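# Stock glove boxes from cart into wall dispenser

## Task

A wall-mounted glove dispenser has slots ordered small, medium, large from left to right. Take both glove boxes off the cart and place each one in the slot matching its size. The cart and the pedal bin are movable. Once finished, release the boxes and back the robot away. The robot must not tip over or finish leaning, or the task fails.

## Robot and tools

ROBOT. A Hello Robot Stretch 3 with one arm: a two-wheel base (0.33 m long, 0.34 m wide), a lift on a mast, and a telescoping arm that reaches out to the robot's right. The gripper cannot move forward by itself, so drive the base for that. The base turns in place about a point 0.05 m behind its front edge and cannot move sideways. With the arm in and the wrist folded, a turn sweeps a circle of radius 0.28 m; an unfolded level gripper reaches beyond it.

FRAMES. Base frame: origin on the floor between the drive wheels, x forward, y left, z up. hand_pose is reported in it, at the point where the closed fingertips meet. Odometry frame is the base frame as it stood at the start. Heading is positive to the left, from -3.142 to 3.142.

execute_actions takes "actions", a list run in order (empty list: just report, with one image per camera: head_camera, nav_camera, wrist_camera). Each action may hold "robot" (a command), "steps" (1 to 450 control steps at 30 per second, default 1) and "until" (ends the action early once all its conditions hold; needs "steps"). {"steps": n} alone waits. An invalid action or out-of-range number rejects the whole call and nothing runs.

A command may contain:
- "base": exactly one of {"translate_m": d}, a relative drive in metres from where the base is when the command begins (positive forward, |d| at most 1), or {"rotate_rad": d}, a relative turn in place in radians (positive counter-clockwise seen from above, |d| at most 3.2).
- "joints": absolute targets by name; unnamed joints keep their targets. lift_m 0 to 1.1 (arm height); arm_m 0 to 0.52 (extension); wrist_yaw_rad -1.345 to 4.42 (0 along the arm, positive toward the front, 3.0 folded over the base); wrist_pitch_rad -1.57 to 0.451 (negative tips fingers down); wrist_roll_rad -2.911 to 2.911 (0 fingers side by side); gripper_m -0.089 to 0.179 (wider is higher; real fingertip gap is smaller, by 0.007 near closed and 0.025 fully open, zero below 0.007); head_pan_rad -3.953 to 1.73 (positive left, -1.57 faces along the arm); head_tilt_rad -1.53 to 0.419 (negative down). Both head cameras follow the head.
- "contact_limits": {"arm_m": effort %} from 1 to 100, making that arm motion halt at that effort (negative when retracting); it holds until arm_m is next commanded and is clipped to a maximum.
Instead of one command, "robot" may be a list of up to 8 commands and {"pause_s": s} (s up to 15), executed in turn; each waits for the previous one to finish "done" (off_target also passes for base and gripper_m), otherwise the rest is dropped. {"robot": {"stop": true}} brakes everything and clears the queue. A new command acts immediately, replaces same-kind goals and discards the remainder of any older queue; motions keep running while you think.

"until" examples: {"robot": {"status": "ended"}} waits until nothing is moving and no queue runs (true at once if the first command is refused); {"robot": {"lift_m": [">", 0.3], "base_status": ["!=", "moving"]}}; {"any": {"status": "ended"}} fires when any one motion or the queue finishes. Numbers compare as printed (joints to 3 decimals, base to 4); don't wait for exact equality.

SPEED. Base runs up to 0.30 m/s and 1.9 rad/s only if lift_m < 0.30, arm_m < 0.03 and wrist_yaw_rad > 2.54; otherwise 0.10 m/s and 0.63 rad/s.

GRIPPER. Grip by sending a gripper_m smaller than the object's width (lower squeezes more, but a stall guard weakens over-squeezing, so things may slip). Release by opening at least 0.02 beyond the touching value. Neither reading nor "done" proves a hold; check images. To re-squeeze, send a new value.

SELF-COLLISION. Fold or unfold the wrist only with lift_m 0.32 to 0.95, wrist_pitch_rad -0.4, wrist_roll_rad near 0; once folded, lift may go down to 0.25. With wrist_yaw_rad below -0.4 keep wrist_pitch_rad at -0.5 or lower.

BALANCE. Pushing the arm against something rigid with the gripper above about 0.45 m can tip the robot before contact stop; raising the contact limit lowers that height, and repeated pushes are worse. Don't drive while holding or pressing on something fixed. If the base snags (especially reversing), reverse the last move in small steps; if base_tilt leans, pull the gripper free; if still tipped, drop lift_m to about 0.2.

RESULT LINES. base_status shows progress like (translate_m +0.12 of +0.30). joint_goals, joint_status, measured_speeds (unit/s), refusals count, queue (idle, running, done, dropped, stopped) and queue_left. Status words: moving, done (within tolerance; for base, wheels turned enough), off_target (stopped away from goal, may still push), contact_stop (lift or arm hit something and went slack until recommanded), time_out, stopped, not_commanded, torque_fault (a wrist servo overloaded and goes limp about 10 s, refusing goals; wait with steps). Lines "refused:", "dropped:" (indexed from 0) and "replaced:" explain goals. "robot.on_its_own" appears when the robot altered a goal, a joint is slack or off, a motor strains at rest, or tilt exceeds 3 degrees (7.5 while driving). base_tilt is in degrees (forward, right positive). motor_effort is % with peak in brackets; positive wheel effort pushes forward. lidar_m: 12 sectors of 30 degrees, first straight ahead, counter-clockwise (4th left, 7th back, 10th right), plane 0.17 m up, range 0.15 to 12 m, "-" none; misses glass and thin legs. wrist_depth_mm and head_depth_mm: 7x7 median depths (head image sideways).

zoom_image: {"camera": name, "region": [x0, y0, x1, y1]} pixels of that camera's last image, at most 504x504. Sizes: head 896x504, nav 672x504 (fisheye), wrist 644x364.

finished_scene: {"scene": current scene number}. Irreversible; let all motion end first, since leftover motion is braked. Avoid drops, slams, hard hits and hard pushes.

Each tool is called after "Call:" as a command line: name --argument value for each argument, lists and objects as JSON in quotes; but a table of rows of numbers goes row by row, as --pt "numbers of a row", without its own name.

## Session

Call:
execute_actions --actions '[]'

Scene clock: 0.00 s.
robot.base_odometry: x=+0.000 y=+0.000 heading=+0.000 (m, m, rad; robot's odometry frame)
robot.turned_by_wheels: +0.000 (rad since the last result)
robot.turned_by_imu: +0.000 (rad since the last result)
robot.base_tilt: forward=-0.1 right=+0.0 (deg)
robot.lidar_m: 2.47 2.46 2.02 1.06 1.06 1.18 1.87 1.84 2.48 2.09 1.78 1.86
robot.head_depth_mm: 2136 2883 2984 2958 3015 3002 2293 / 2142 2828 2856 2839 2882 2867 2340 / 2136 2693 2731 2749 2728 2765 2297 / 2154 2606 2597 2622 2659 2625 2298 / 2126 2468 2491 2520 2508 2550 2298 / 2155 2394 2418 2417 2420 2448 2283 / 2159 2322 2301 2341 2347 2374 2310
robot.base_status: not_commanded
robot.joint_positions: lift_m=+0.568 arm_m=-0.002 wrist_yaw_rad=+2.897 wrist_pitch_rad=-0.481 wrist_roll_rad=+0.001 gripper_m=+0.037 head_pan_rad=+0.010 head_tilt_rad=+0.002
robot.joint_goals: lift_m=+0.568 arm_m=-0.002 wrist_yaw_rad=+2.897 wrist_pitch_rad=-0.481 wrist_roll_rad=+0.001 gripper_m=+0.037 head_pan_rad=+0.010 head_tilt_rad=+0.002
robot.joint_status: lift_m=not_commanded arm_m=not_commanded wrist_yaw_rad=not_commanded wrist_pitch_rad=not_commanded wrist_roll_rad=not_commanded gripper_m=not_commanded head_pan_rad=not_commanded head_tilt_rad=not_commanded
robot.measured_speeds: translate_m=+0.000 rotate_rad=+0.000 lift_m=+0.000 arm_m=+0.000 wrist_yaw_rad=+0.000 wrist_pitch_rad=+0.000 wrist_roll_rad=+0.000 head_pan_rad=+0.000 head_tilt_rad=+0.000
robot: refusals=0 queue=idle queue_left=0
robot.motor_effort: left_wheel=-1 right_wheel=-1 lift_m=+33 arm_m=+0 wrist_yaw_rad=-2 wrist_pitch_rad=+4 wrist_roll_rad=+0 gripper_m=+1 head_pan_rad=+0 head_tilt_rad=+2 (%)
robot.hand_pose: x=+0.0311 y=+0.0664 z=+0.5664 quat_wxyz=(+0.251, +0.702, +0.083, +0.661) (m; robot's base frame)
robot.wrist_depth_mm: - 922 - - - - - / - 987 - - - - - / - - - - - - - / - - - - - - - / 963 - 954 931 939 926 916 / 821 - - 820 824 800 793 / 734 711 698 707 689 701 698
pictures: head_camera (sideways: a quarter turn clockwise sets it upright), nav_camera (sideways: a quarter turn counterclockwise sets it upright), wrist_camera
Images, in order (width x height): head_camera 896x504, nav_camera 672x504, wrist_camera 644x364.

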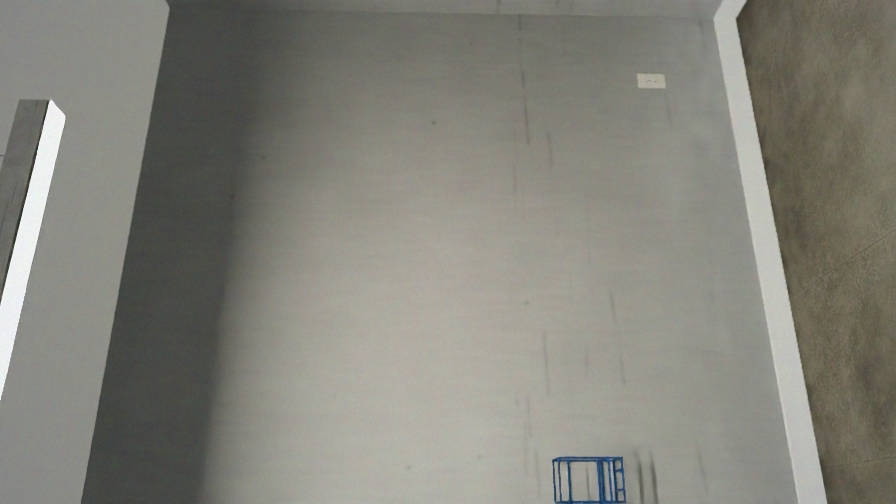

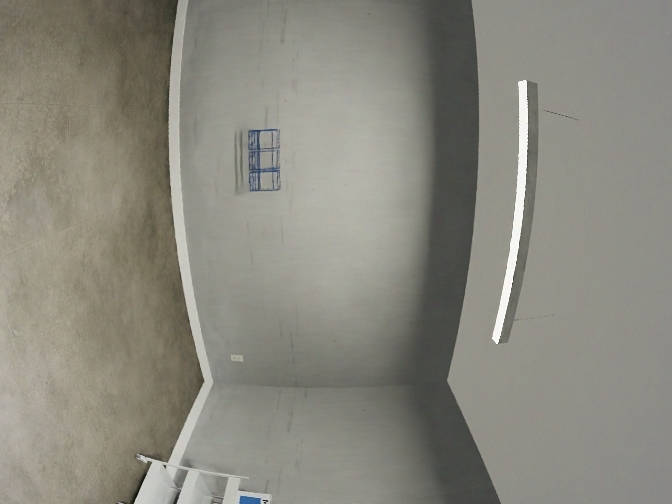

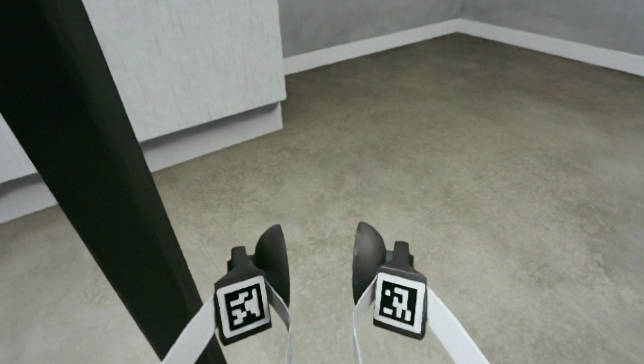

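Call:
execute_actions --actions '[{"robot":[{"joints":{"lift_m":0.28,"wrist_pitch_rad":-0.4,"wrist_yaw_rad":3},"base":{"rotate_rad":-0.45}},{"base":{"translate_m":1.0}},{"base":{"translate_m":0.25},"joints":{"lift_m":0.78}},{"base":{"rotate_rad":0.75},"joints":{"head_pan_rad":-1.57,"head_tilt_rad":-0.6,"wrist_yaw_rad":0}},{"joints":{"wrist_pitch_rad":0,"gripper_m":0.179}}],"steps":450,"until":{"robot":{"status":"ended"}}},{"steps":450,"until":{"robot":{"status":"ended"}}}]'

Scene clock: 25.47 s.
robot.base_odometry: x=+1.126 y=-0.543 heading=+0.300 (m, m, rad; robot's odometry frame)
robot.turned_by_wheels: +0.300 (rad since the last result)
robot.turned_by_imu: +0.302 (rad since the last result)
robot.base_tilt: forward=-0.1 right=+0.0 (deg)
robot.lidar_m: 1.57 1.62 2.18 1.96 1.99 2.67 2.73 1.76 1.26 0.79 0.81 1.64
robot.head_depth_mm: 1046 1160 1299 1473 1670 1499 1295 / 1043 1159 1294 1443 1660 1455 1292 / 1037 1144 1232 996 1279 1379 1291 / 1032 1139 970 987 1265 1354 - / 1027 1138 1208 1031 1230 1366 1260 / 1017 1124 957 994 1226 1315 1249 / 1016 1118 1244 1356 1582 1462 1243
robot.base_status: done (rotate_rad +0.7498 of +0.7500)
robot.joint_positions: lift_m=+0.780 arm_m=-0.002 wrist_yaw_rad=+0.002 wrist_pitch_rad=-0.025 wrist_roll_rad=+0.001 gripper_m=+0.179 head_pan_rad=-1.563 head_tilt_rad=-0.592
robot.joint_goals: lift_m=+0.780 arm_m=-0.002 wrist_yaw_rad=+0.000 wrist_pitch_rad=+0.000 wrist_roll_rad=+0.001 gripper_m=+0.179 head_pan_rad=-1.570 head_tilt_rad=-0.600
robot.joint_status: lift_m=done arm_m=not_commanded wrist_yaw_rad=done wrist_pitch_rad=done wrist_roll_rad=not_commanded gripper_m=done head_pan_rad=done head_tilt_rad=done
robot.measured_speeds: translate_m=+0.000 rotate_rad=+0.000 lift_m=+0.000 arm_m=+0.000 wrist_yaw_rad=+0.000 wrist_pitch_rad=+0.000 wrist_roll_rad=+0.000 head_pan_rad=+0.000 head_tilt_rad=+0.000
robot: refusals=0 queue=done queue_left=0
robot.motor_effort: left_wheel=-3(8) right_wheel=+3(6) lift_m=+37(35) arm_m=+0(0) wrist_yaw_rad=-3(3) wrist_pitch_rad=+8(8) wrist_roll_rad=+0(0) gripper_m=+1(85) head_pan_rad=-4(44) head_tilt_rad=-3(35) (%)
robot.hand_pose: x=-0.0209 y=-0.3987 z=+0.8880 quat_wxyz=(+0.707, +0.010, -0.707, -0.009) (m; robot's base frame)
robot.wrist_depth_mm: 863 857 875 883 901 910 919 / 876 890 895 901 935 929 947 / 926 927 910 943 937 983 960 / 946 940 677 655 983 - - / 966 955 674 675 823 - - / 997 - 581 584 - - - / - - 898 861 - - -
pictures: head_camera (sideways: a quarter turn clockwise sets it upright), nav_camera (sideways: a quarter turn counterclockwise sets it upright), wrist_camera
Images, in order (width x height): head_camera 896x504, nav_camera 672x504, wrist_camera 644x364.

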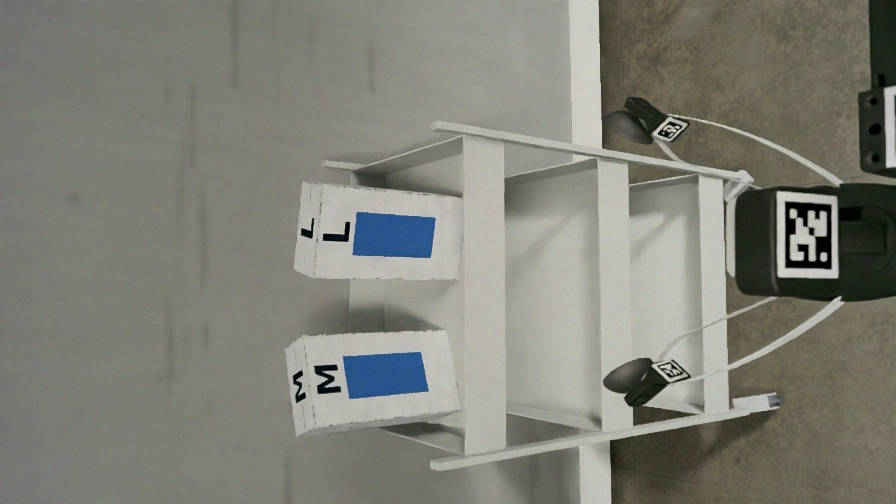

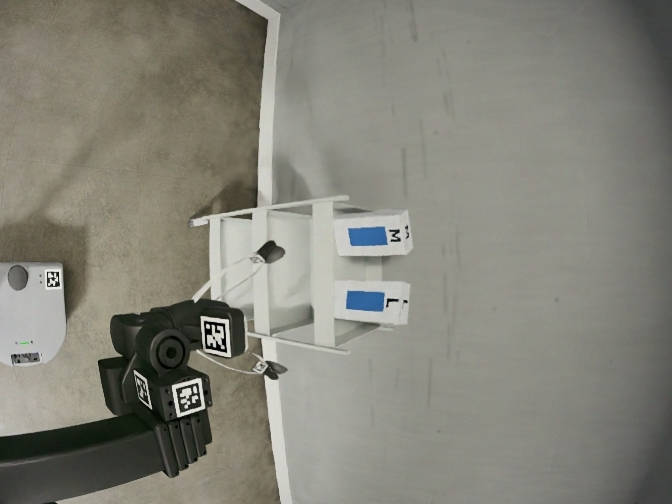

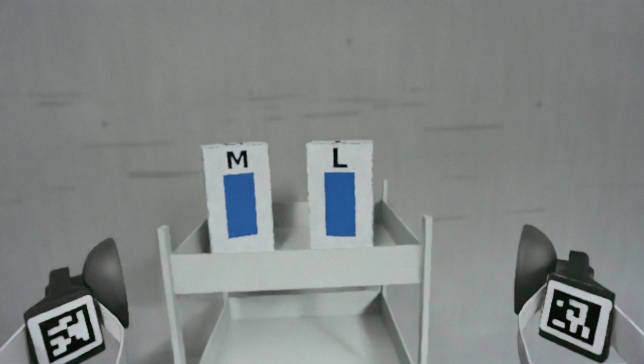

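Call:
execute_actions --actions '[{"robot":[{"base":{"rotate_rad":0.27}},{"base":{"translate_m":-0.08},"joints":{"arm_m":0.3}}],"steps":450,"until":{"robot":{"status":"ended"}}}]'

Scene clock: 36.70 s.
robot.base_odometry: x=+1.058 y=-0.587 heading=+0.570 (m, m, rad; robot's odometry frame)
robot.turned_by_wheels: +0.270 (rad since the last result)
robot.turned_by_imu: +0.271 (rad since the last result)
robot.base_tilt: forward=-0.1 right=-0.1 (deg)
robot.lidar_m: 1.65 1.89 2.57 1.96 2.23 2.65 2.43 1.39 0.77 0.77 1.36 1.65
robot.head_depth_mm: 980 1079 1178 1132 1491 1534 - / 996 1099 928 953 - - 1260 / 1019 1120 1213 1176 1102 1362 1265 / 1035 1142 972 - 1117 1366 1265 / 1058 1164 1294 1046 1256 1369 1258 / 1083 1196 1334 1524 1675 1475 1251 / 1103 1219 1376 1559 1705 1447 1247
robot.base_status: done (translate_m -0.0800 of -0.0800)
robot.joint_positions: lift_m=+0.780 arm_m=+0.300 wrist_yaw_rad=+0.001 wrist_pitch_rad=-0.024 wrist_roll_rad=+0.001 gripper_m=+0.179 head_pan_rad=-1.563 head_tilt_rad=-0.593
robot.joint_goals: lift_m=+0.780 arm_m=+0.300 wrist_yaw_rad=+0.000 wrist_pitch_rad=+0.000 wrist_roll_rad=+0.001 gripper_m=+0.179 head_pan_rad=-1.570 head_tilt_rad=-0.600
robot.joint_status: lift_m=done arm_m=done wrist_yaw_rad=done wrist_pitch_rad=done wrist_roll_rad=not_commanded gripper_m=done head_pan_rad=done head_tilt_rad=done
robot.measured_speeds: translate_m=+0.000 rotate_rad=+0.000 lift_m=+0.000 arm_m=+0.000 wrist_yaw_rad=+0.000 wrist_pitch_rad=+0.000 wrist_roll_rad=+0.000 head_pan_rad=+0.000 head_tilt_rad=+0.000
robot: refusals=0 queue=done queue_left=0
robot.motor_effort: left_wheel=-3(7) right_wheel=+3(5) lift_m=+37(36) arm_m=+6(7) wrist_yaw_rad=-1(2) wrist_pitch_rad=+8(8) wrist_roll_rad=+0(0) gripper_m=+1(1) head_pan_rad=-3(4) head_tilt_rad=-4(4) (%)
robot.hand_pose: x=-0.0213 y=-0.7002 z=+0.8884 quat_wxyz=(+0.707, +0.009, -0.707, -0.008) (m; robot's base frame)
robot.wrist_depth_mm: 756 694 657 614 579 553 537 / 764 718 678 634 607 571 541 / 789 741 689 648 616 574 554 / 832 768 720 365 634 312 290 / 842 799 743 372 642 323 292 / 898 836 766 393 559 334 584 / - 858 414 400 443 341 -
pictures: head_camera (sideways: a quarter turn clockwise sets it upright), nav_camera (sideways: a quarter turn counterclockwise sets it upright), wrist_camera
Images, in order (width x height): head_camera 896x504, nav_camera 672x504, wrist_camera 644x364.

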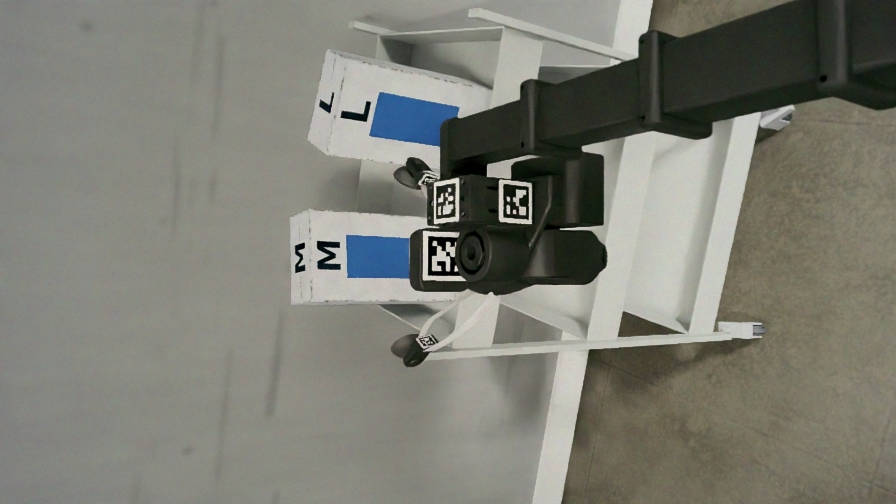

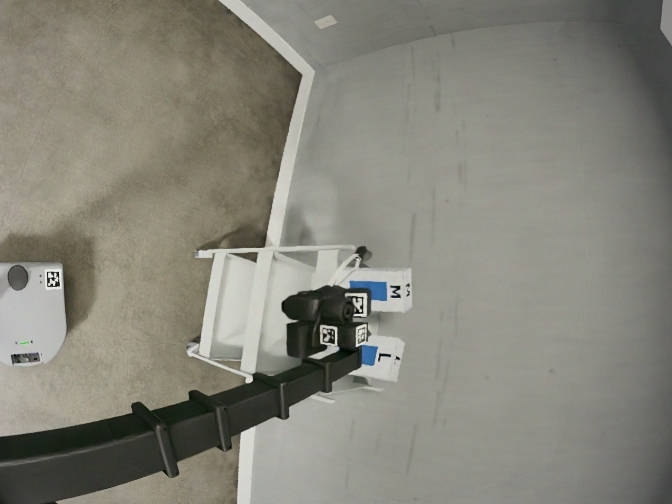

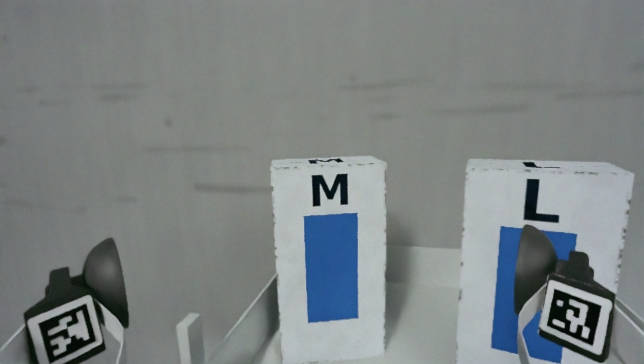

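Call:
execute_actions --actions '[{"robot":{"base":{"translate_m":-0.004},"joints":{"arm_m":0.52}},"steps":450,"until":{"robot":{"status":"ended"}}}]'

Scene clock: 43.23 s.
robot.base_odometry: x=+1.055 y=-0.589 heading=+0.570 (m, m, rad; robot's odometry frame)
robot.turned_by_wheels: +0.000 (rad since the last result)
robot.turned_by_imu: -0.001 (rad since the last result)
robot.base_tilt: forward=-0.1 right=-0.1 (deg)
robot.lidar_m: 1.65 1.90 2.57 1.97 2.24 2.65 2.42 1.39 0.77 0.77 1.36 1.65
robot.head_depth_mm: 979 1077 1177 1146 1493 - - / 996 1098 927 949 - - 1255 / 1014 1119 1200 953 1206 1367 1261 / 1036 1141 1205 969 1232 1374 1260 / 1056 1164 1289 1044 1267 1370 1257 / 1073 1188 1335 1529 1667 1458 1252 / 1099 1219 1373 1553 1690 1465 1250
robot.base_status: done (translate_m -0.0040 of -0.0040)
robot.joint_positions: lift_m=+0.780 arm_m=+0.518 wrist_yaw_rad=+0.001 wrist_pitch_rad=-0.024 wrist_roll_rad=+0.001 gripper_m=+0.179 head_pan_rad=-1.563 head_tilt_rad=-0.593
robot.joint_goals: lift_m=+0.780 arm_m=+0.520 wrist_yaw_rad=+0.000 wrist_pitch_rad=+0.000 wrist_roll_rad=+0.001 gripper_m=+0.179 head_pan_rad=-1.570 head_tilt_rad=-0.600
robot.joint_status: lift_m=done arm_m=done wrist_yaw_rad=done wrist_pitch_rad=done wrist_roll_rad=not_commanded gripper_m=done head_pan_rad=done head_tilt_rad=done
robot.measured_speeds: translate_m=+0.000 rotate_rad=+0.000 lift_m=+0.000 arm_m=+0.000 wrist_yaw_rad=+0.000 wrist_pitch_rad=+0.000 wrist_roll_rad=+0.000 head_pan_rad=+0.000 head_tilt_rad=+0.000
robot: refusals=0 queue=done queue_left=0
robot.motor_effort: left_wheel=-3(7) right_wheel=+2(3) lift_m=+37(37) arm_m=+6(3) wrist_yaw_rad=-1(1) wrist_pitch_rad=+8(8) wrist_roll_rad=+0(0) gripper_m=-1(0) head_pan_rad=-3(3) head_tilt_rad=-3(4) (%)
robot.hand_pose: x=-0.0213 y=-0.9184 z=+0.8884 quat_wxyz=(+0.707, +0.009, -0.707, -0.008) (m; robot's base frame)
robot.wrist_depth_mm: 501 471 440 416 396 376 357 / 522 481 454 429 404 383 366 / 531 499 466 438 415 394 376 / 555 525 484 455 423 405 384 / 583 535 170 153 155 416 395 / 616 552 148 152 158 428 398 / - 573 153 157 163 355 -
pictures: head_camera (sideways: a quarter turn clockwise sets it upright), nav_camera (sideways: a quarter turn counterclockwise sets it upright), wrist_camera
Images, in order (width x height): head_camera 896x504, nav_camera 672x504, wrist_camera 644x364.

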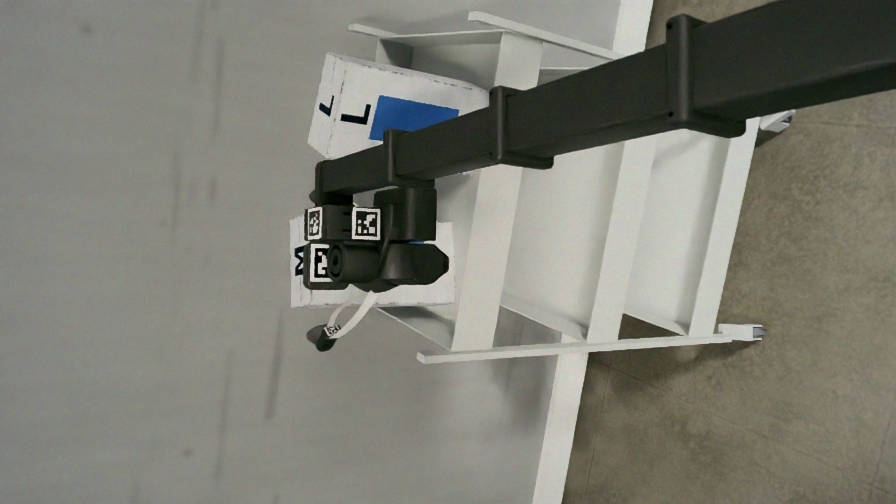

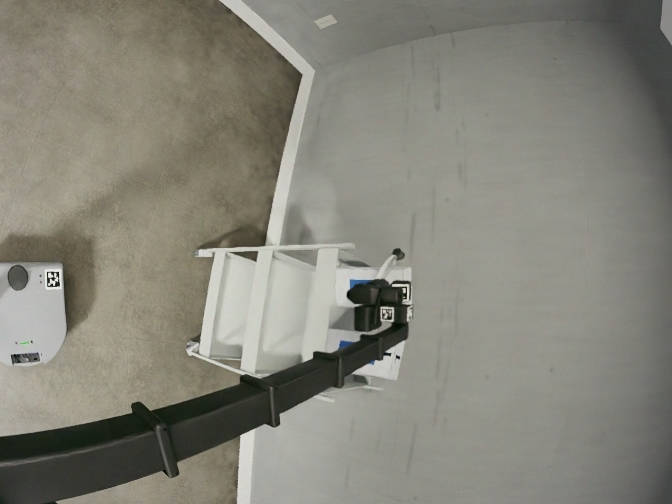

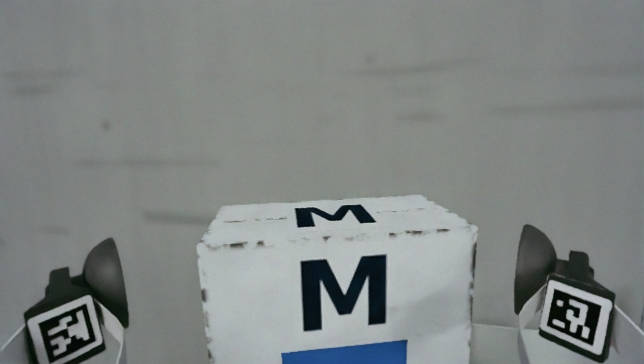

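Call:
execute_actions --actions '[{"robot":[{"base":{"translate_m":-0.006}},{"joints":{"gripper_m":0.075}},{"joints":{"lift_m":1.07}},{"joints":{"arm_m":0.0}},{"base":{"rotate_rad":0.59}},{"base":{"translate_m":1}},{"base":{"translate_m":0.36}},{"base":{"rotate_rad":0.77},"joints":{"head_tilt_rad":-0.75}}],"steps":450,"until":{"robot":{"status":"ended"}}},{"steps":450,"until":{"robot":{"status":"ended"}}},{"steps":450,"until":{"robot":{"status":"ended"}}},{"robot":{"joints":{"arm_m":0.18,"wrist_pitch_rad":0.09}},"steps":450,"until":{"robot":{"status":"ended"}}}]'

Scene clock: 83.70 s.
robot.base_odometry: x=+1.593 y=+0.655 heading=+1.929 (m, m, rad; robot's odometry frame)
robot.turned_by_wheels: +1.360 (rad since the last result)
robot.turned_by_imu: +1.369 (rad since the last result)
robot.base_tilt: forward=+0.0 right=+0.0 (deg)
robot.lidar_m: 1.56 1.55 1.48 3.53 2.99 1.87 2.19 1.03 0.77 0.75 0.78 1.10
robot.head_depth_mm: - 750 837 986 1200 1349 1194 / - 748 814 985 1199 1348 1193 / - 757 816 984 1199 1341 1186 / - 758 836 939 1199 1346 1174 / 650 729 824 964 1197 1336 1177 / 645 730 837 992 1203 1327 1174 / 644 729 837 990 1203 1324 1179
robot.base_status: done (rotate_rad +0.7698 of +0.7700)
robot.joint_positions: lift_m=+1.070 arm_m=+0.180 wrist_yaw_rad=+0.000 wrist_pitch_rad=+0.065 wrist_roll_rad=+0.001 gripper_m=+0.075 head_pan_rad=-1.563 head_tilt_rad=-0.741
robot.joint_goals: lift_m=+1.070 arm_m=+0.180 wrist_yaw_rad=+0.000 wrist_pitch_rad=+0.090 wrist_roll_rad=+0.001 gripper_m=+0.075 head_pan_rad=-1.570 head_tilt_rad=-0.750
robot.joint_status: lift_m=done arm_m=done wrist_yaw_rad=done wrist_pitch_rad=done wrist_roll_rad=not_commanded gripper_m=done head_pan_rad=done head_tilt_rad=done
robot.measured_speeds: translate_m=+0.000 rotate_rad=+0.000 lift_m=+0.000 arm_m=+0.000 wrist_yaw_rad=+0.000 wrist_pitch_rad=+0.000 wrist_roll_rad=+0.000 head_pan_rad=+0.000 head_tilt_rad=+0.000
robot: refusals=0 queue=done queue_left=0
robot.motor_effort: left_wheel=-3(7) right_wheel=+2(5) lift_m=+37(39) arm_m=+5(6) wrist_yaw_rad=-1(9) wrist_pitch_rad=+8(9) wrist_roll_rad=+0(0) gripper_m=+0(93) head_pan_rad=-3(3) head_tilt_rad=-4(24) (%)
robot.hand_pose: x=-0.0213 y=-0.5819 z=+1.2012 quat_wxyz=(+0.707, -0.023, -0.707, +0.023) (m; robot's base frame)
robot.wrist_depth_mm: 312 310 312 310 310 306 308 / 316 316 318 315 310 312 312 / 323 320 321 319 317 317 316 / 325 328 325 325 325 325 321 / 334 332 329 329 328 327 326 / 339 336 337 337 335 336 330 / 344 344 344 339 342 338 336
pictures: head_camera (sideways: a quarter turn clockwise sets it upright), nav_camera (sideways: a quarter turn counterclockwise sets it upright), wrist_camera
Images, in order (width x height): head_camera 896x504, nav_camera 672x504, wrist_camera 644x364.

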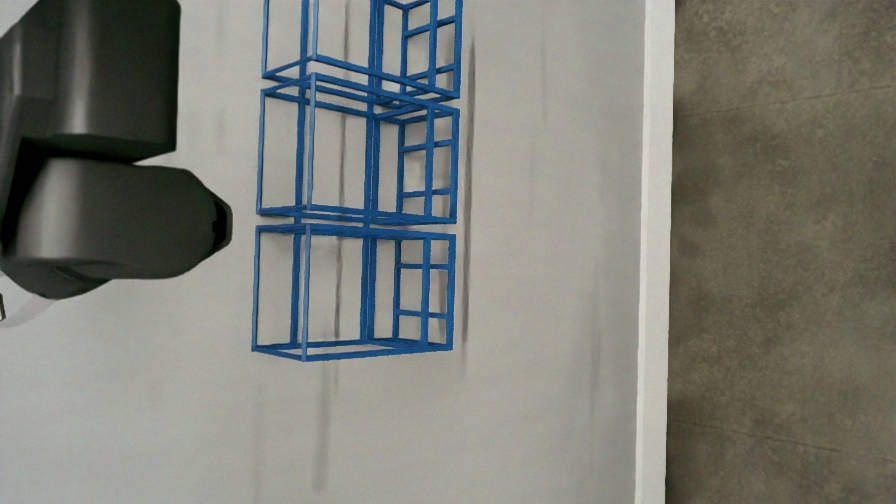

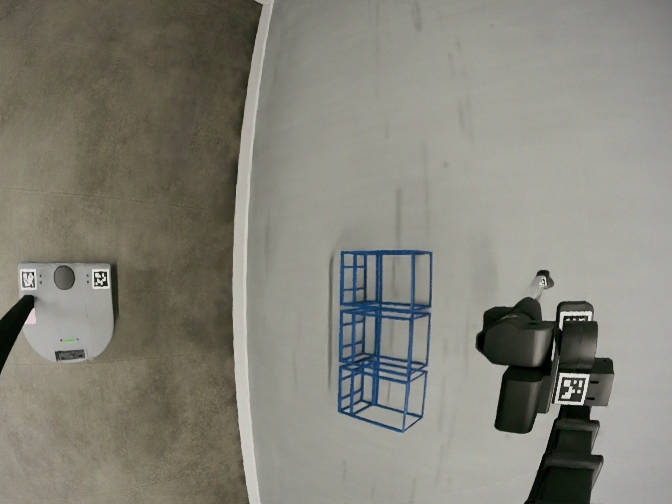

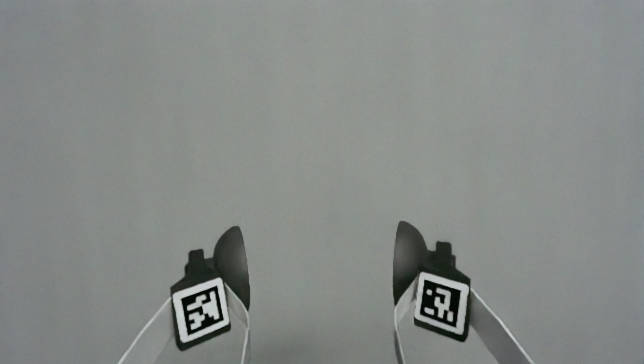

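Call:
execute_actions --actions '[{"robot":[{"joints":{"arm_m":0,"lift_m":0.8,"gripper_m":0.04,"head_pan_rad":-2.9,"head_tilt_rad":-0.6}},{"base":{"rotate_rad":-0.72},"joints":{"wrist_yaw_rad":3,"wrist_pitch_rad":-0.4,"lift_m":0.28}}],"steps":450,"until":{"robot":{"status":"ended"}}}]'

Scene clock: 96.47 s.
robot.base_odometry: x=+1.593 y=+0.655 heading=+1.210 (m, m, rad; robot's odometry frame)
robot.turned_by_wheels: -0.720 (rad since the last result)
robot.turned_by_imu: -0.729 (rad since the last result)
robot.base_tilt: forward=-0.1 right=+0.0 (deg)
robot.lidar_m: 0.92 1.57 1.58 1.48 2.33 3.55 1.95 1.87 1.28 0.82 0.75 0.75
robot.head_depth_mm: 2539 2851 3015 2216 1775 1475 1259 / 2398 2689 2853 2221 1764 1475 1261 / 2279 2544 2768 2222 1760 1467 1251 / 2143 2070 2409 2179 1754 1456 1251 / 2048 2095 2322 2174 1750 1457 1248 / 1970 2117 2368 2166 1719 1446 1246 / 1891 2056 2292 2146 1741 1441 1233
robot.base_status: done (rotate_rad -0.7198 of -0.7200)
robot.joint_positions: lift_m=+0.280 arm_m=+0.000 wrist_yaw_rad=+2.998 wrist_pitch_rad=-0.415 wrist_roll_rad=+0.001 gripper_m=+0.040 head_pan_rad=-2.893 head_tilt_rad=-0.606
robot.joint_goals: lift_m=+0.280 arm_m=+0.000 wrist_yaw_rad=+3.000 wrist_pitch_rad=-0.400 wrist_roll_rad=+0.001 gripper_m=+0.040 head_pan_rad=-2.900 head_tilt_rad=-0.600
robot.joint_status: lift_m=done arm_m=done wrist_yaw_rad=done wrist_pitch_rad=done wrist_roll_rad=not_commanded gripper_m=done head_pan_rad=done head_tilt_rad=done
robot.measured_speeds: translate_m=+0.000 rotate_rad=+0.000 lift_m=+0.000 arm_m=+0.000 wrist_yaw_rad=+0.000 wrist_pitch_rad=+0.000 wrist_roll_rad=+0.000 head_pan_rad=+0.000 head_tilt_rad=+0.000
robot: refusals=0 queue=done queue_left=0
robot.motor_effort: left_wheel=+2(6) right_wheel=-3(5) lift_m=+29(36) arm_m=-5(4) wrist_yaw_rad=+1(3) wrist_pitch_rad=+5(8) wrist_roll_rad=+0(0) gripper_m=+0(80) head_pan_rad=-3(43) head_tilt_rad=+4(15) (%)
robot.hand_pose: x=+0.0109 y=+0.0772 z=+0.2935 quat_wxyz=(+0.195, +0.701, +0.096, +0.680) (m; robot's base frame)
robot.wrist_depth_mm: - - - - - - - / - - - - - - - / - - 958 967 973 937 928 / 760 - 753 734 734 725 712 / 612 610 631 601 621 595 576 / 516 517 - 523 504 500 494 / 464 - - - 424 426 427
pictures: head_camera (sideways: a quarter turn clockwise sets it upright), nav_camera (sideways: a quarter turn counterclockwise sets it upright), wrist_camera
Images, in order (width x height): head_camera 896x504, nav_camera 672x504, wrist_camera 644x364.

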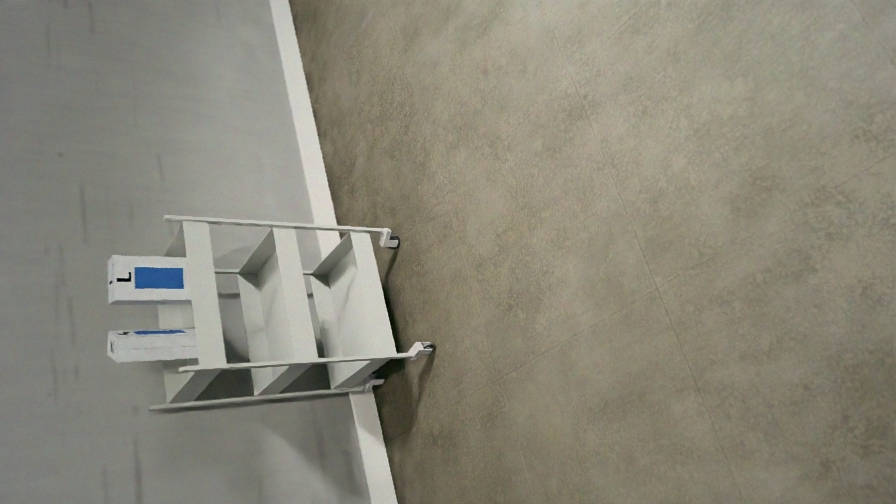

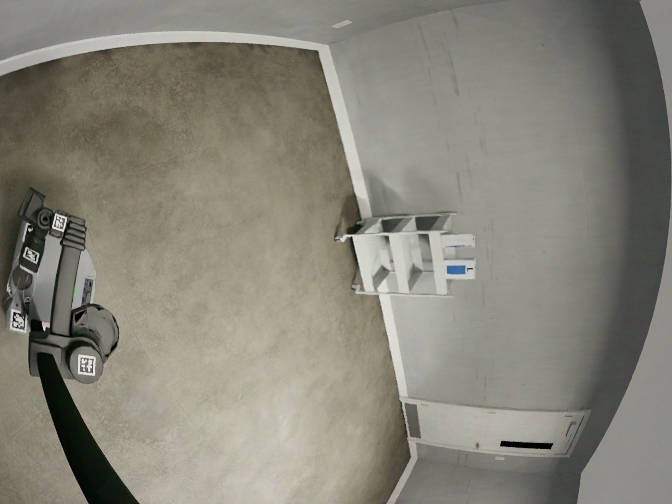

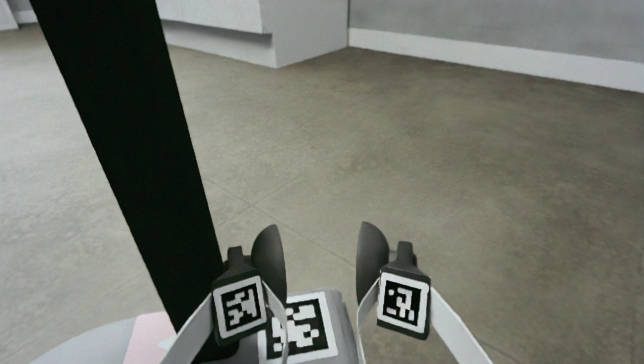

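Call:
execute_actions --actions '[{"robot":[{"base":{"translate_m":-1}},{"base":{"translate_m":-0.32},"joints":{"lift_m":0.78}},{"base":{"rotate_rad":-0.94},"joints":{"wrist_yaw_rad":0,"head_pan_rad":-1.57,"head_tilt_rad":-0.6}},{"joints":{"arm_m":0.2,"wrist_pitch_rad":0,"gripper_m":0.179}}],"steps":450,"until":{"robot":{"status":"ended"}}},{"steps":450,"until":{"robot":{"status":"ended"}}}]'

Scene clock: 119.97 s.
robot.base_odometry: x=+1.127 y=-0.580 heading=+0.270 (m, m, rad; robot's odometry frame)
robot.turned_by_wheels: -0.940 (rad since the last result)
robot.turned_by_imu: -0.955 (rad since the last result)
robot.base_tilt: forward=-0.1 right=+0.0 (deg)
robot.lidar_m: 1.58 1.62 2.12 1.99 2.01 2.65 2.72 1.76 1.23 0.75 0.77 1.58
robot.head_depth_mm: 1038 1149 1298 1486 1674 1554 - / 1025 1141 1281 1464 - - 1244 / 1014 1122 1251 1115 - 1367 1258 / 1008 1114 928 988 - 1361 1255 / 998 1105 1173 1029 1189 1352 1247 / 987 1085 933 962 1206 1335 1242 / 977 1080 1169 1052 1295 1409 1241
robot.base_status: done (rotate_rad -0.9398 of -0.9400)
robot.joint_positions: lift_m=+0.780 arm_m=+0.200 wrist_yaw_rad=+0.001 wrist_pitch_rad=-0.024 wrist_roll_rad=+0.001 gripper_m=+0.179 head_pan_rad=-1.577 head_tilt_rad=-0.605
robot.joint_goals: lift_m=+0.780 arm_m=+0.200 wrist_yaw_rad=+0.000 wrist_pitch_rad=+0.000 wrist_roll_rad=+0.001 gripper_m=+0.179 head_pan_rad=-1.570 head_tilt_rad=-0.600
robot.joint_status: lift_m=done arm_m=done wrist_yaw_rad=done wrist_pitch_rad=done wrist_roll_rad=not_commanded gripper_m=done head_pan_rad=done head_tilt_rad=done
robot.measured_speeds: translate_m=+0.000 rotate_rad=+0.000 lift_m=+0.000 arm_m=+0.000 wrist_yaw_rad=+0.000 wrist_pitch_rad=+0.000 wrist_roll_rad=+0.000 head_pan_rad=+0.000 head_tilt_rad=+0.000
robot: refusals=0 queue=done queue_left=0
robot.motor_effort: left_wheel=+3(8) right_wheel=-4(7) lift_m=+38(37) arm_m=+5(8) wrist_yaw_rad=-1(3) wrist_pitch_rad=+8(8) wrist_roll_rad=+0(0) gripper_m=+1(86) head_pan_rad=+4(41) head_tilt_rad=+3(2) (%)
robot.hand_pose: x=-0.0212 y=-0.6002 z=+0.8883 quat_wxyz=(+0.707, +0.009, -0.707, -0.009) (m; robot's base frame)
robot.wrist_depth_mm: 632 654 667 665 685 695 720 / 661 664 682 695 723 726 746 / 671 689 706 711 745 748 770 / 692 438 477 412 752 764 780 / 716 716 483 427 784 789 811 / 715 438 493 437 577 825 857 / - 440 449 354 363 852 -
pictures: head_camera (sideways: a quarter turn clockwise sets it upright), nav_camera (sideways: a quarter turn counterclockwise sets it upright), wrist_camera
Images, in order (width x height): head_camera 896x504, nav_camera 672x504, wrist_camera 644x364.

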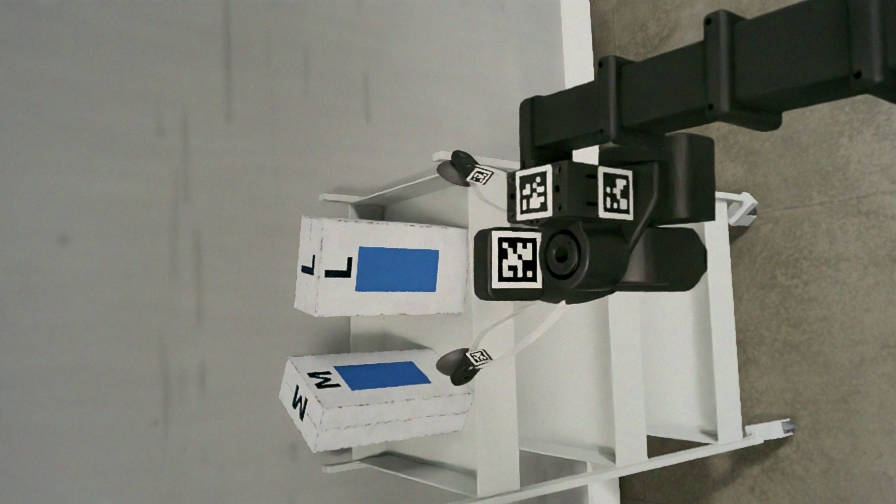

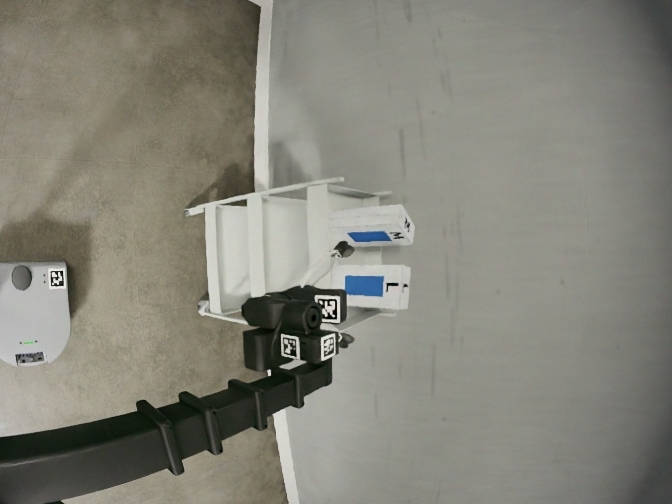

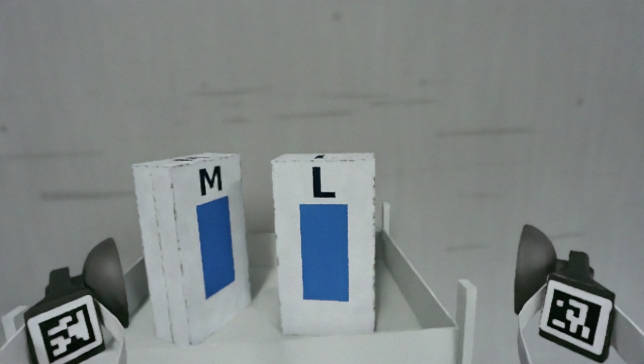

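Call:
execute_actions --actions '[{"robot":[{"base":{"rotate_rad":-0.07}},{"base":{"translate_m":0.052}},{"joints":{"arm_m":0.47}}],"steps":450,"until":{"robot":{"status":"ended"}}}]'

Scene clock: 129.77 s.
robot.base_odometry: x=+1.178 y=-0.570 heading=+0.200 (m, m, rad; robot's odometry frame)
robot.turned_by_wheels: -0.070 (rad since the last result)
robot.turned_by_imu: -0.072 (rad since the last result)
robot.base_tilt: forward=+0.0 right=+0.0 (deg)
robot.lidar_m: 1.53 1.55 1.94 2.59 2.01 2.51 2.76 1.91 1.26 0.75 0.76 1.48
robot.head_depth_mm: 1065 1183 1333 1539 1711 1541 - / 1049 1163 1313 1475 - - 1240 / 1028 1146 1252 954 1582 1430 1255 / 1010 1116 1200 946 1216 1360 1247 / 994 1101 1183 1025 1208 1358 1253 / 981 1076 943 956 1168 1296 1246 / 963 1065 1143 1015 1199 1378 1238
robot.base_status: done (translate_m +0.0520 of +0.0520)
robot.joint_positions: lift_m=+0.780 arm_m=+0.470 wrist_yaw_rad=+0.001 wrist_pitch_rad=-0.024 wrist_roll_rad=+0.001 gripper_m=+0.179 head_pan_rad=-1.577 head_tilt_rad=-0.605
robot.joint_goals: lift_m=+0.780 arm_m=+0.470 wrist_yaw_rad=+0.000 wrist_pitch_rad=+0.000 wrist_roll_rad=+0.001 gripper_m=+0.179 head_pan_rad=-1.570 head_tilt_rad=-0.600
robot.joint_status: lift_m=done arm_m=done wrist_yaw_rad=done wrist_pitch_rad=done wrist_roll_rad=not_commanded gripper_m=done head_pan_rad=done head_tilt_rad=done
robot.measured_speeds: translate_m=+0.000 rotate_rad=+0.000 lift_m=+0.000 arm_m=+0.000 wrist_yaw_rad=+0.000 wrist_pitch_rad=+0.000 wrist_roll_rad=+0.000 head_pan_rad=+0.000 head_tilt_rad=+0.000
robot: refusals=0 queue=done queue_left=0
robot.motor_effort: left_wheel=+3(6) right_wheel=-2(7) lift_m=+37(36) arm_m=+6(8) wrist_yaw_rad=-1(2) wrist_pitch_rad=+7(8) wrist_roll_rad=+0(0) gripper_m=+0(1) head_pan_rad=+5(4) head_tilt_rad=+3(3) (%)
robot.hand_pose: x=-0.0213 y=-0.8702 z=+0.8884 quat_wxyz=(+0.707, +0.009, -0.707, -0.008) (m; robot's base frame)
robot.wrist_depth_mm: 386 399 414 431 445 467 488 / 396 408 423 443 462 481 509 / 409 421 439 457 470 496 513 / 416 434 452 465 484 509 530 / 191 443 156 153 150 529 549 / - 463 148 146 144 539 578 / - 381 154 151 148 566 -
pictures: head_camera (sideways: a quarter turn clockwise sets it upright), nav_camera (sideways: a quarter turn counterclockwise sets it upright), wrist_camera
Images, in order (width x height): head_camera 896x504, nav_camera 672x504, wrist_camera 644x364.

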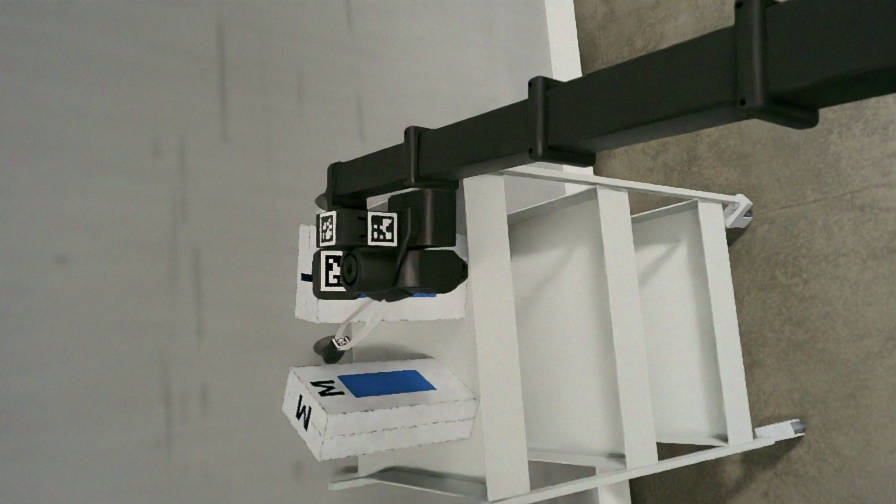

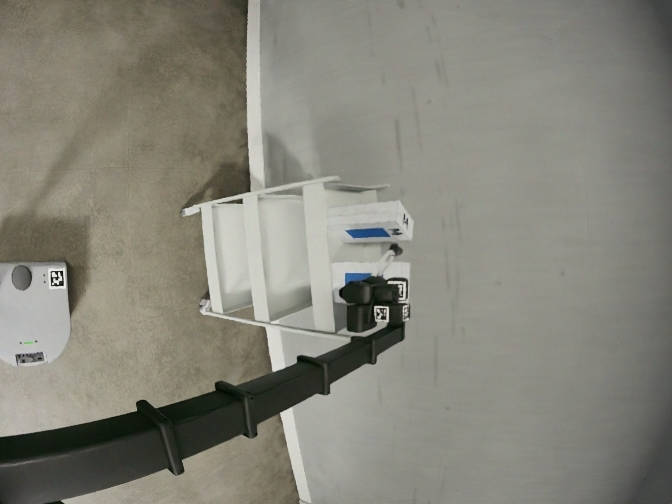

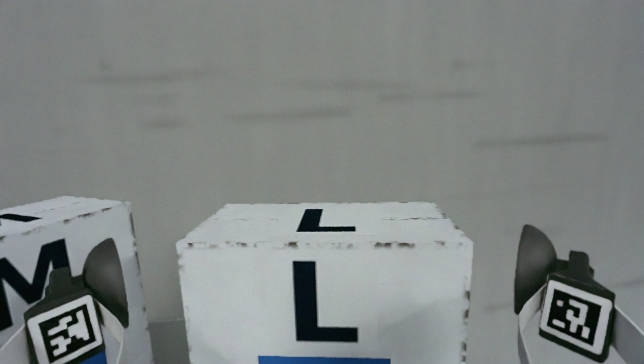

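Call:
execute_actions --actions '[{"robot":[{"joints":{"arm_m":0.486,"gripper_m":0.165}},{"joints":{"gripper_m":0.075}},{"joints":{"lift_m":1.08}},{"joints":{"arm_m":0.0}}],"steps":450,"until":{"robot":{"status":"ended"}}}]'

Scene clock: 143.20 s.
robot.base_odometry: x=+1.178 y=-0.570 heading=+0.200 (m, m, rad; robot's odometry frame)
robot.turned_by_wheels: +0.000 (rad since the last result)
robot.turned_by_imu: -0.002 (rad since the last result)
robot.base_tilt: forward=-0.1 right=+0.0 (deg)
robot.lidar_m: 1.53 1.55 1.94 2.58 2.01 2.50 2.77 1.91 1.26 0.75 0.76 1.47
robot.head_depth_mm: - - - - - 1464 1266 / - - - - - 1409 1258 / - - - - - 1372 1258 / - - - - - 1348 1255 / 983 364 347 396 437 1360 1247 / 980 1064 914 960 1172 1303 1243 / 967 1066 1143 1016 1198 1377 1244
robot.base_status: done (translate_m +0.0520 of +0.0520)
robot.joint_positions: lift_m=+1.080 arm_m=+0.000 wrist_yaw_rad=-0.001 wrist_pitch_rad=-0.086 wrist_roll_rad=+0.001 gripper_m=+0.076 head_pan_rad=-1.577 head_tilt_rad=-0.605
robot.joint_goals: lift_m=+1.080 arm_m=+0.000 wrist_yaw_rad=+0.000 wrist_pitch_rad=+0.000 wrist_roll_rad=+0.001 gripper_m=+0.075 head_pan_rad=-1.570 head_tilt_rad=-0.600
robot.joint_status: lift_m=done arm_m=done wrist_yaw_rad=done wrist_pitch_rad=done wrist_roll_rad=not_commanded gripper_m=done head_pan_rad=done head_tilt_rad=done
robot.measured_speeds: translate_m=+0.000 rotate_rad=+0.000 lift_m=+0.000 arm_m=+0.000 wrist_yaw_rad=+0.000 wrist_pitch_rad=+0.000 wrist_roll_rad=+0.000 head_pan_rad=+0.000 head_tilt_rad=+0.000
robot: refusals=0 queue=done queue_left=0
robot.motor_effort: left_wheel=+2(2) right_wheel=-3(3) lift_m=+43(44) arm_m=-5(5) wrist_yaw_rad=+1(2) wrist_pitch_rad=+27(28) wrist_roll_rad=+0(0) gripper_m=-20(98) head_pan_rad=+3(3) head_tilt_rad=+2(2) (%)
robot.hand_pose: x=-0.0216 y=-0.3985 z=+1.1723 quat_wxyz=(+0.706, +0.031, -0.707, -0.031) (m; robot's base frame)
robot.wrist_depth_mm: 755 782 825 846 873 941 940 / 807 820 850 881 918 953 - / 811 845 869 921 970 - - / 855 864 918 954 - - - / 862 918 163 158 154 - - / 925 523 131 129 127 127 - / 936 - 135 133 130 - -
pictures: head_camera (sideways: a quarter turn clockwise sets it upright), nav_camera (sideways: a quarter turn counterclockwise sets it upright), wrist_camera
Images, in order (width x height): head_camera 896x504, nav_camera 672x504, wrist_camera 644x364.

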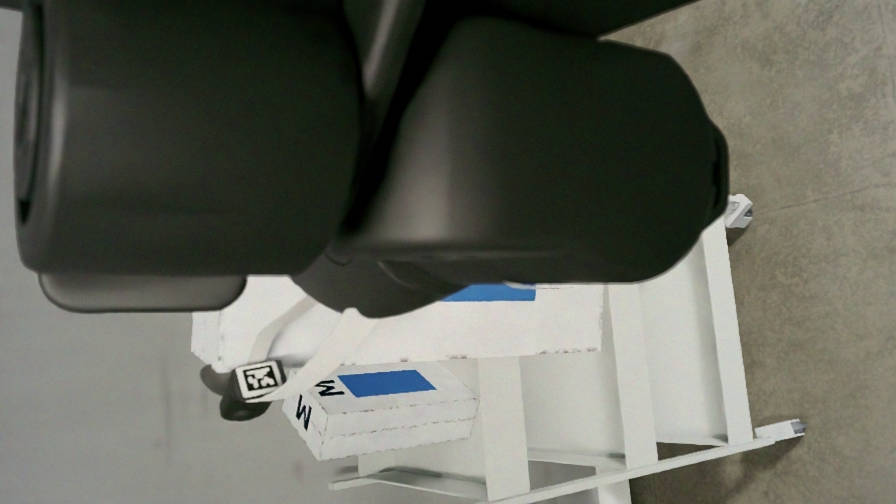

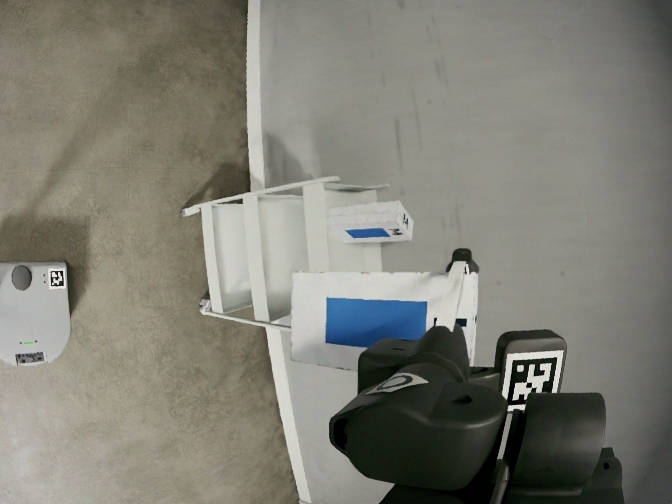

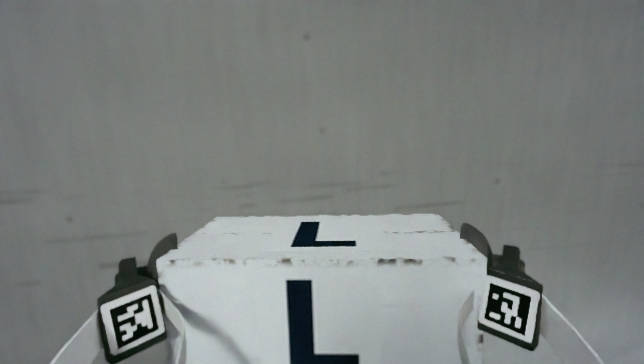

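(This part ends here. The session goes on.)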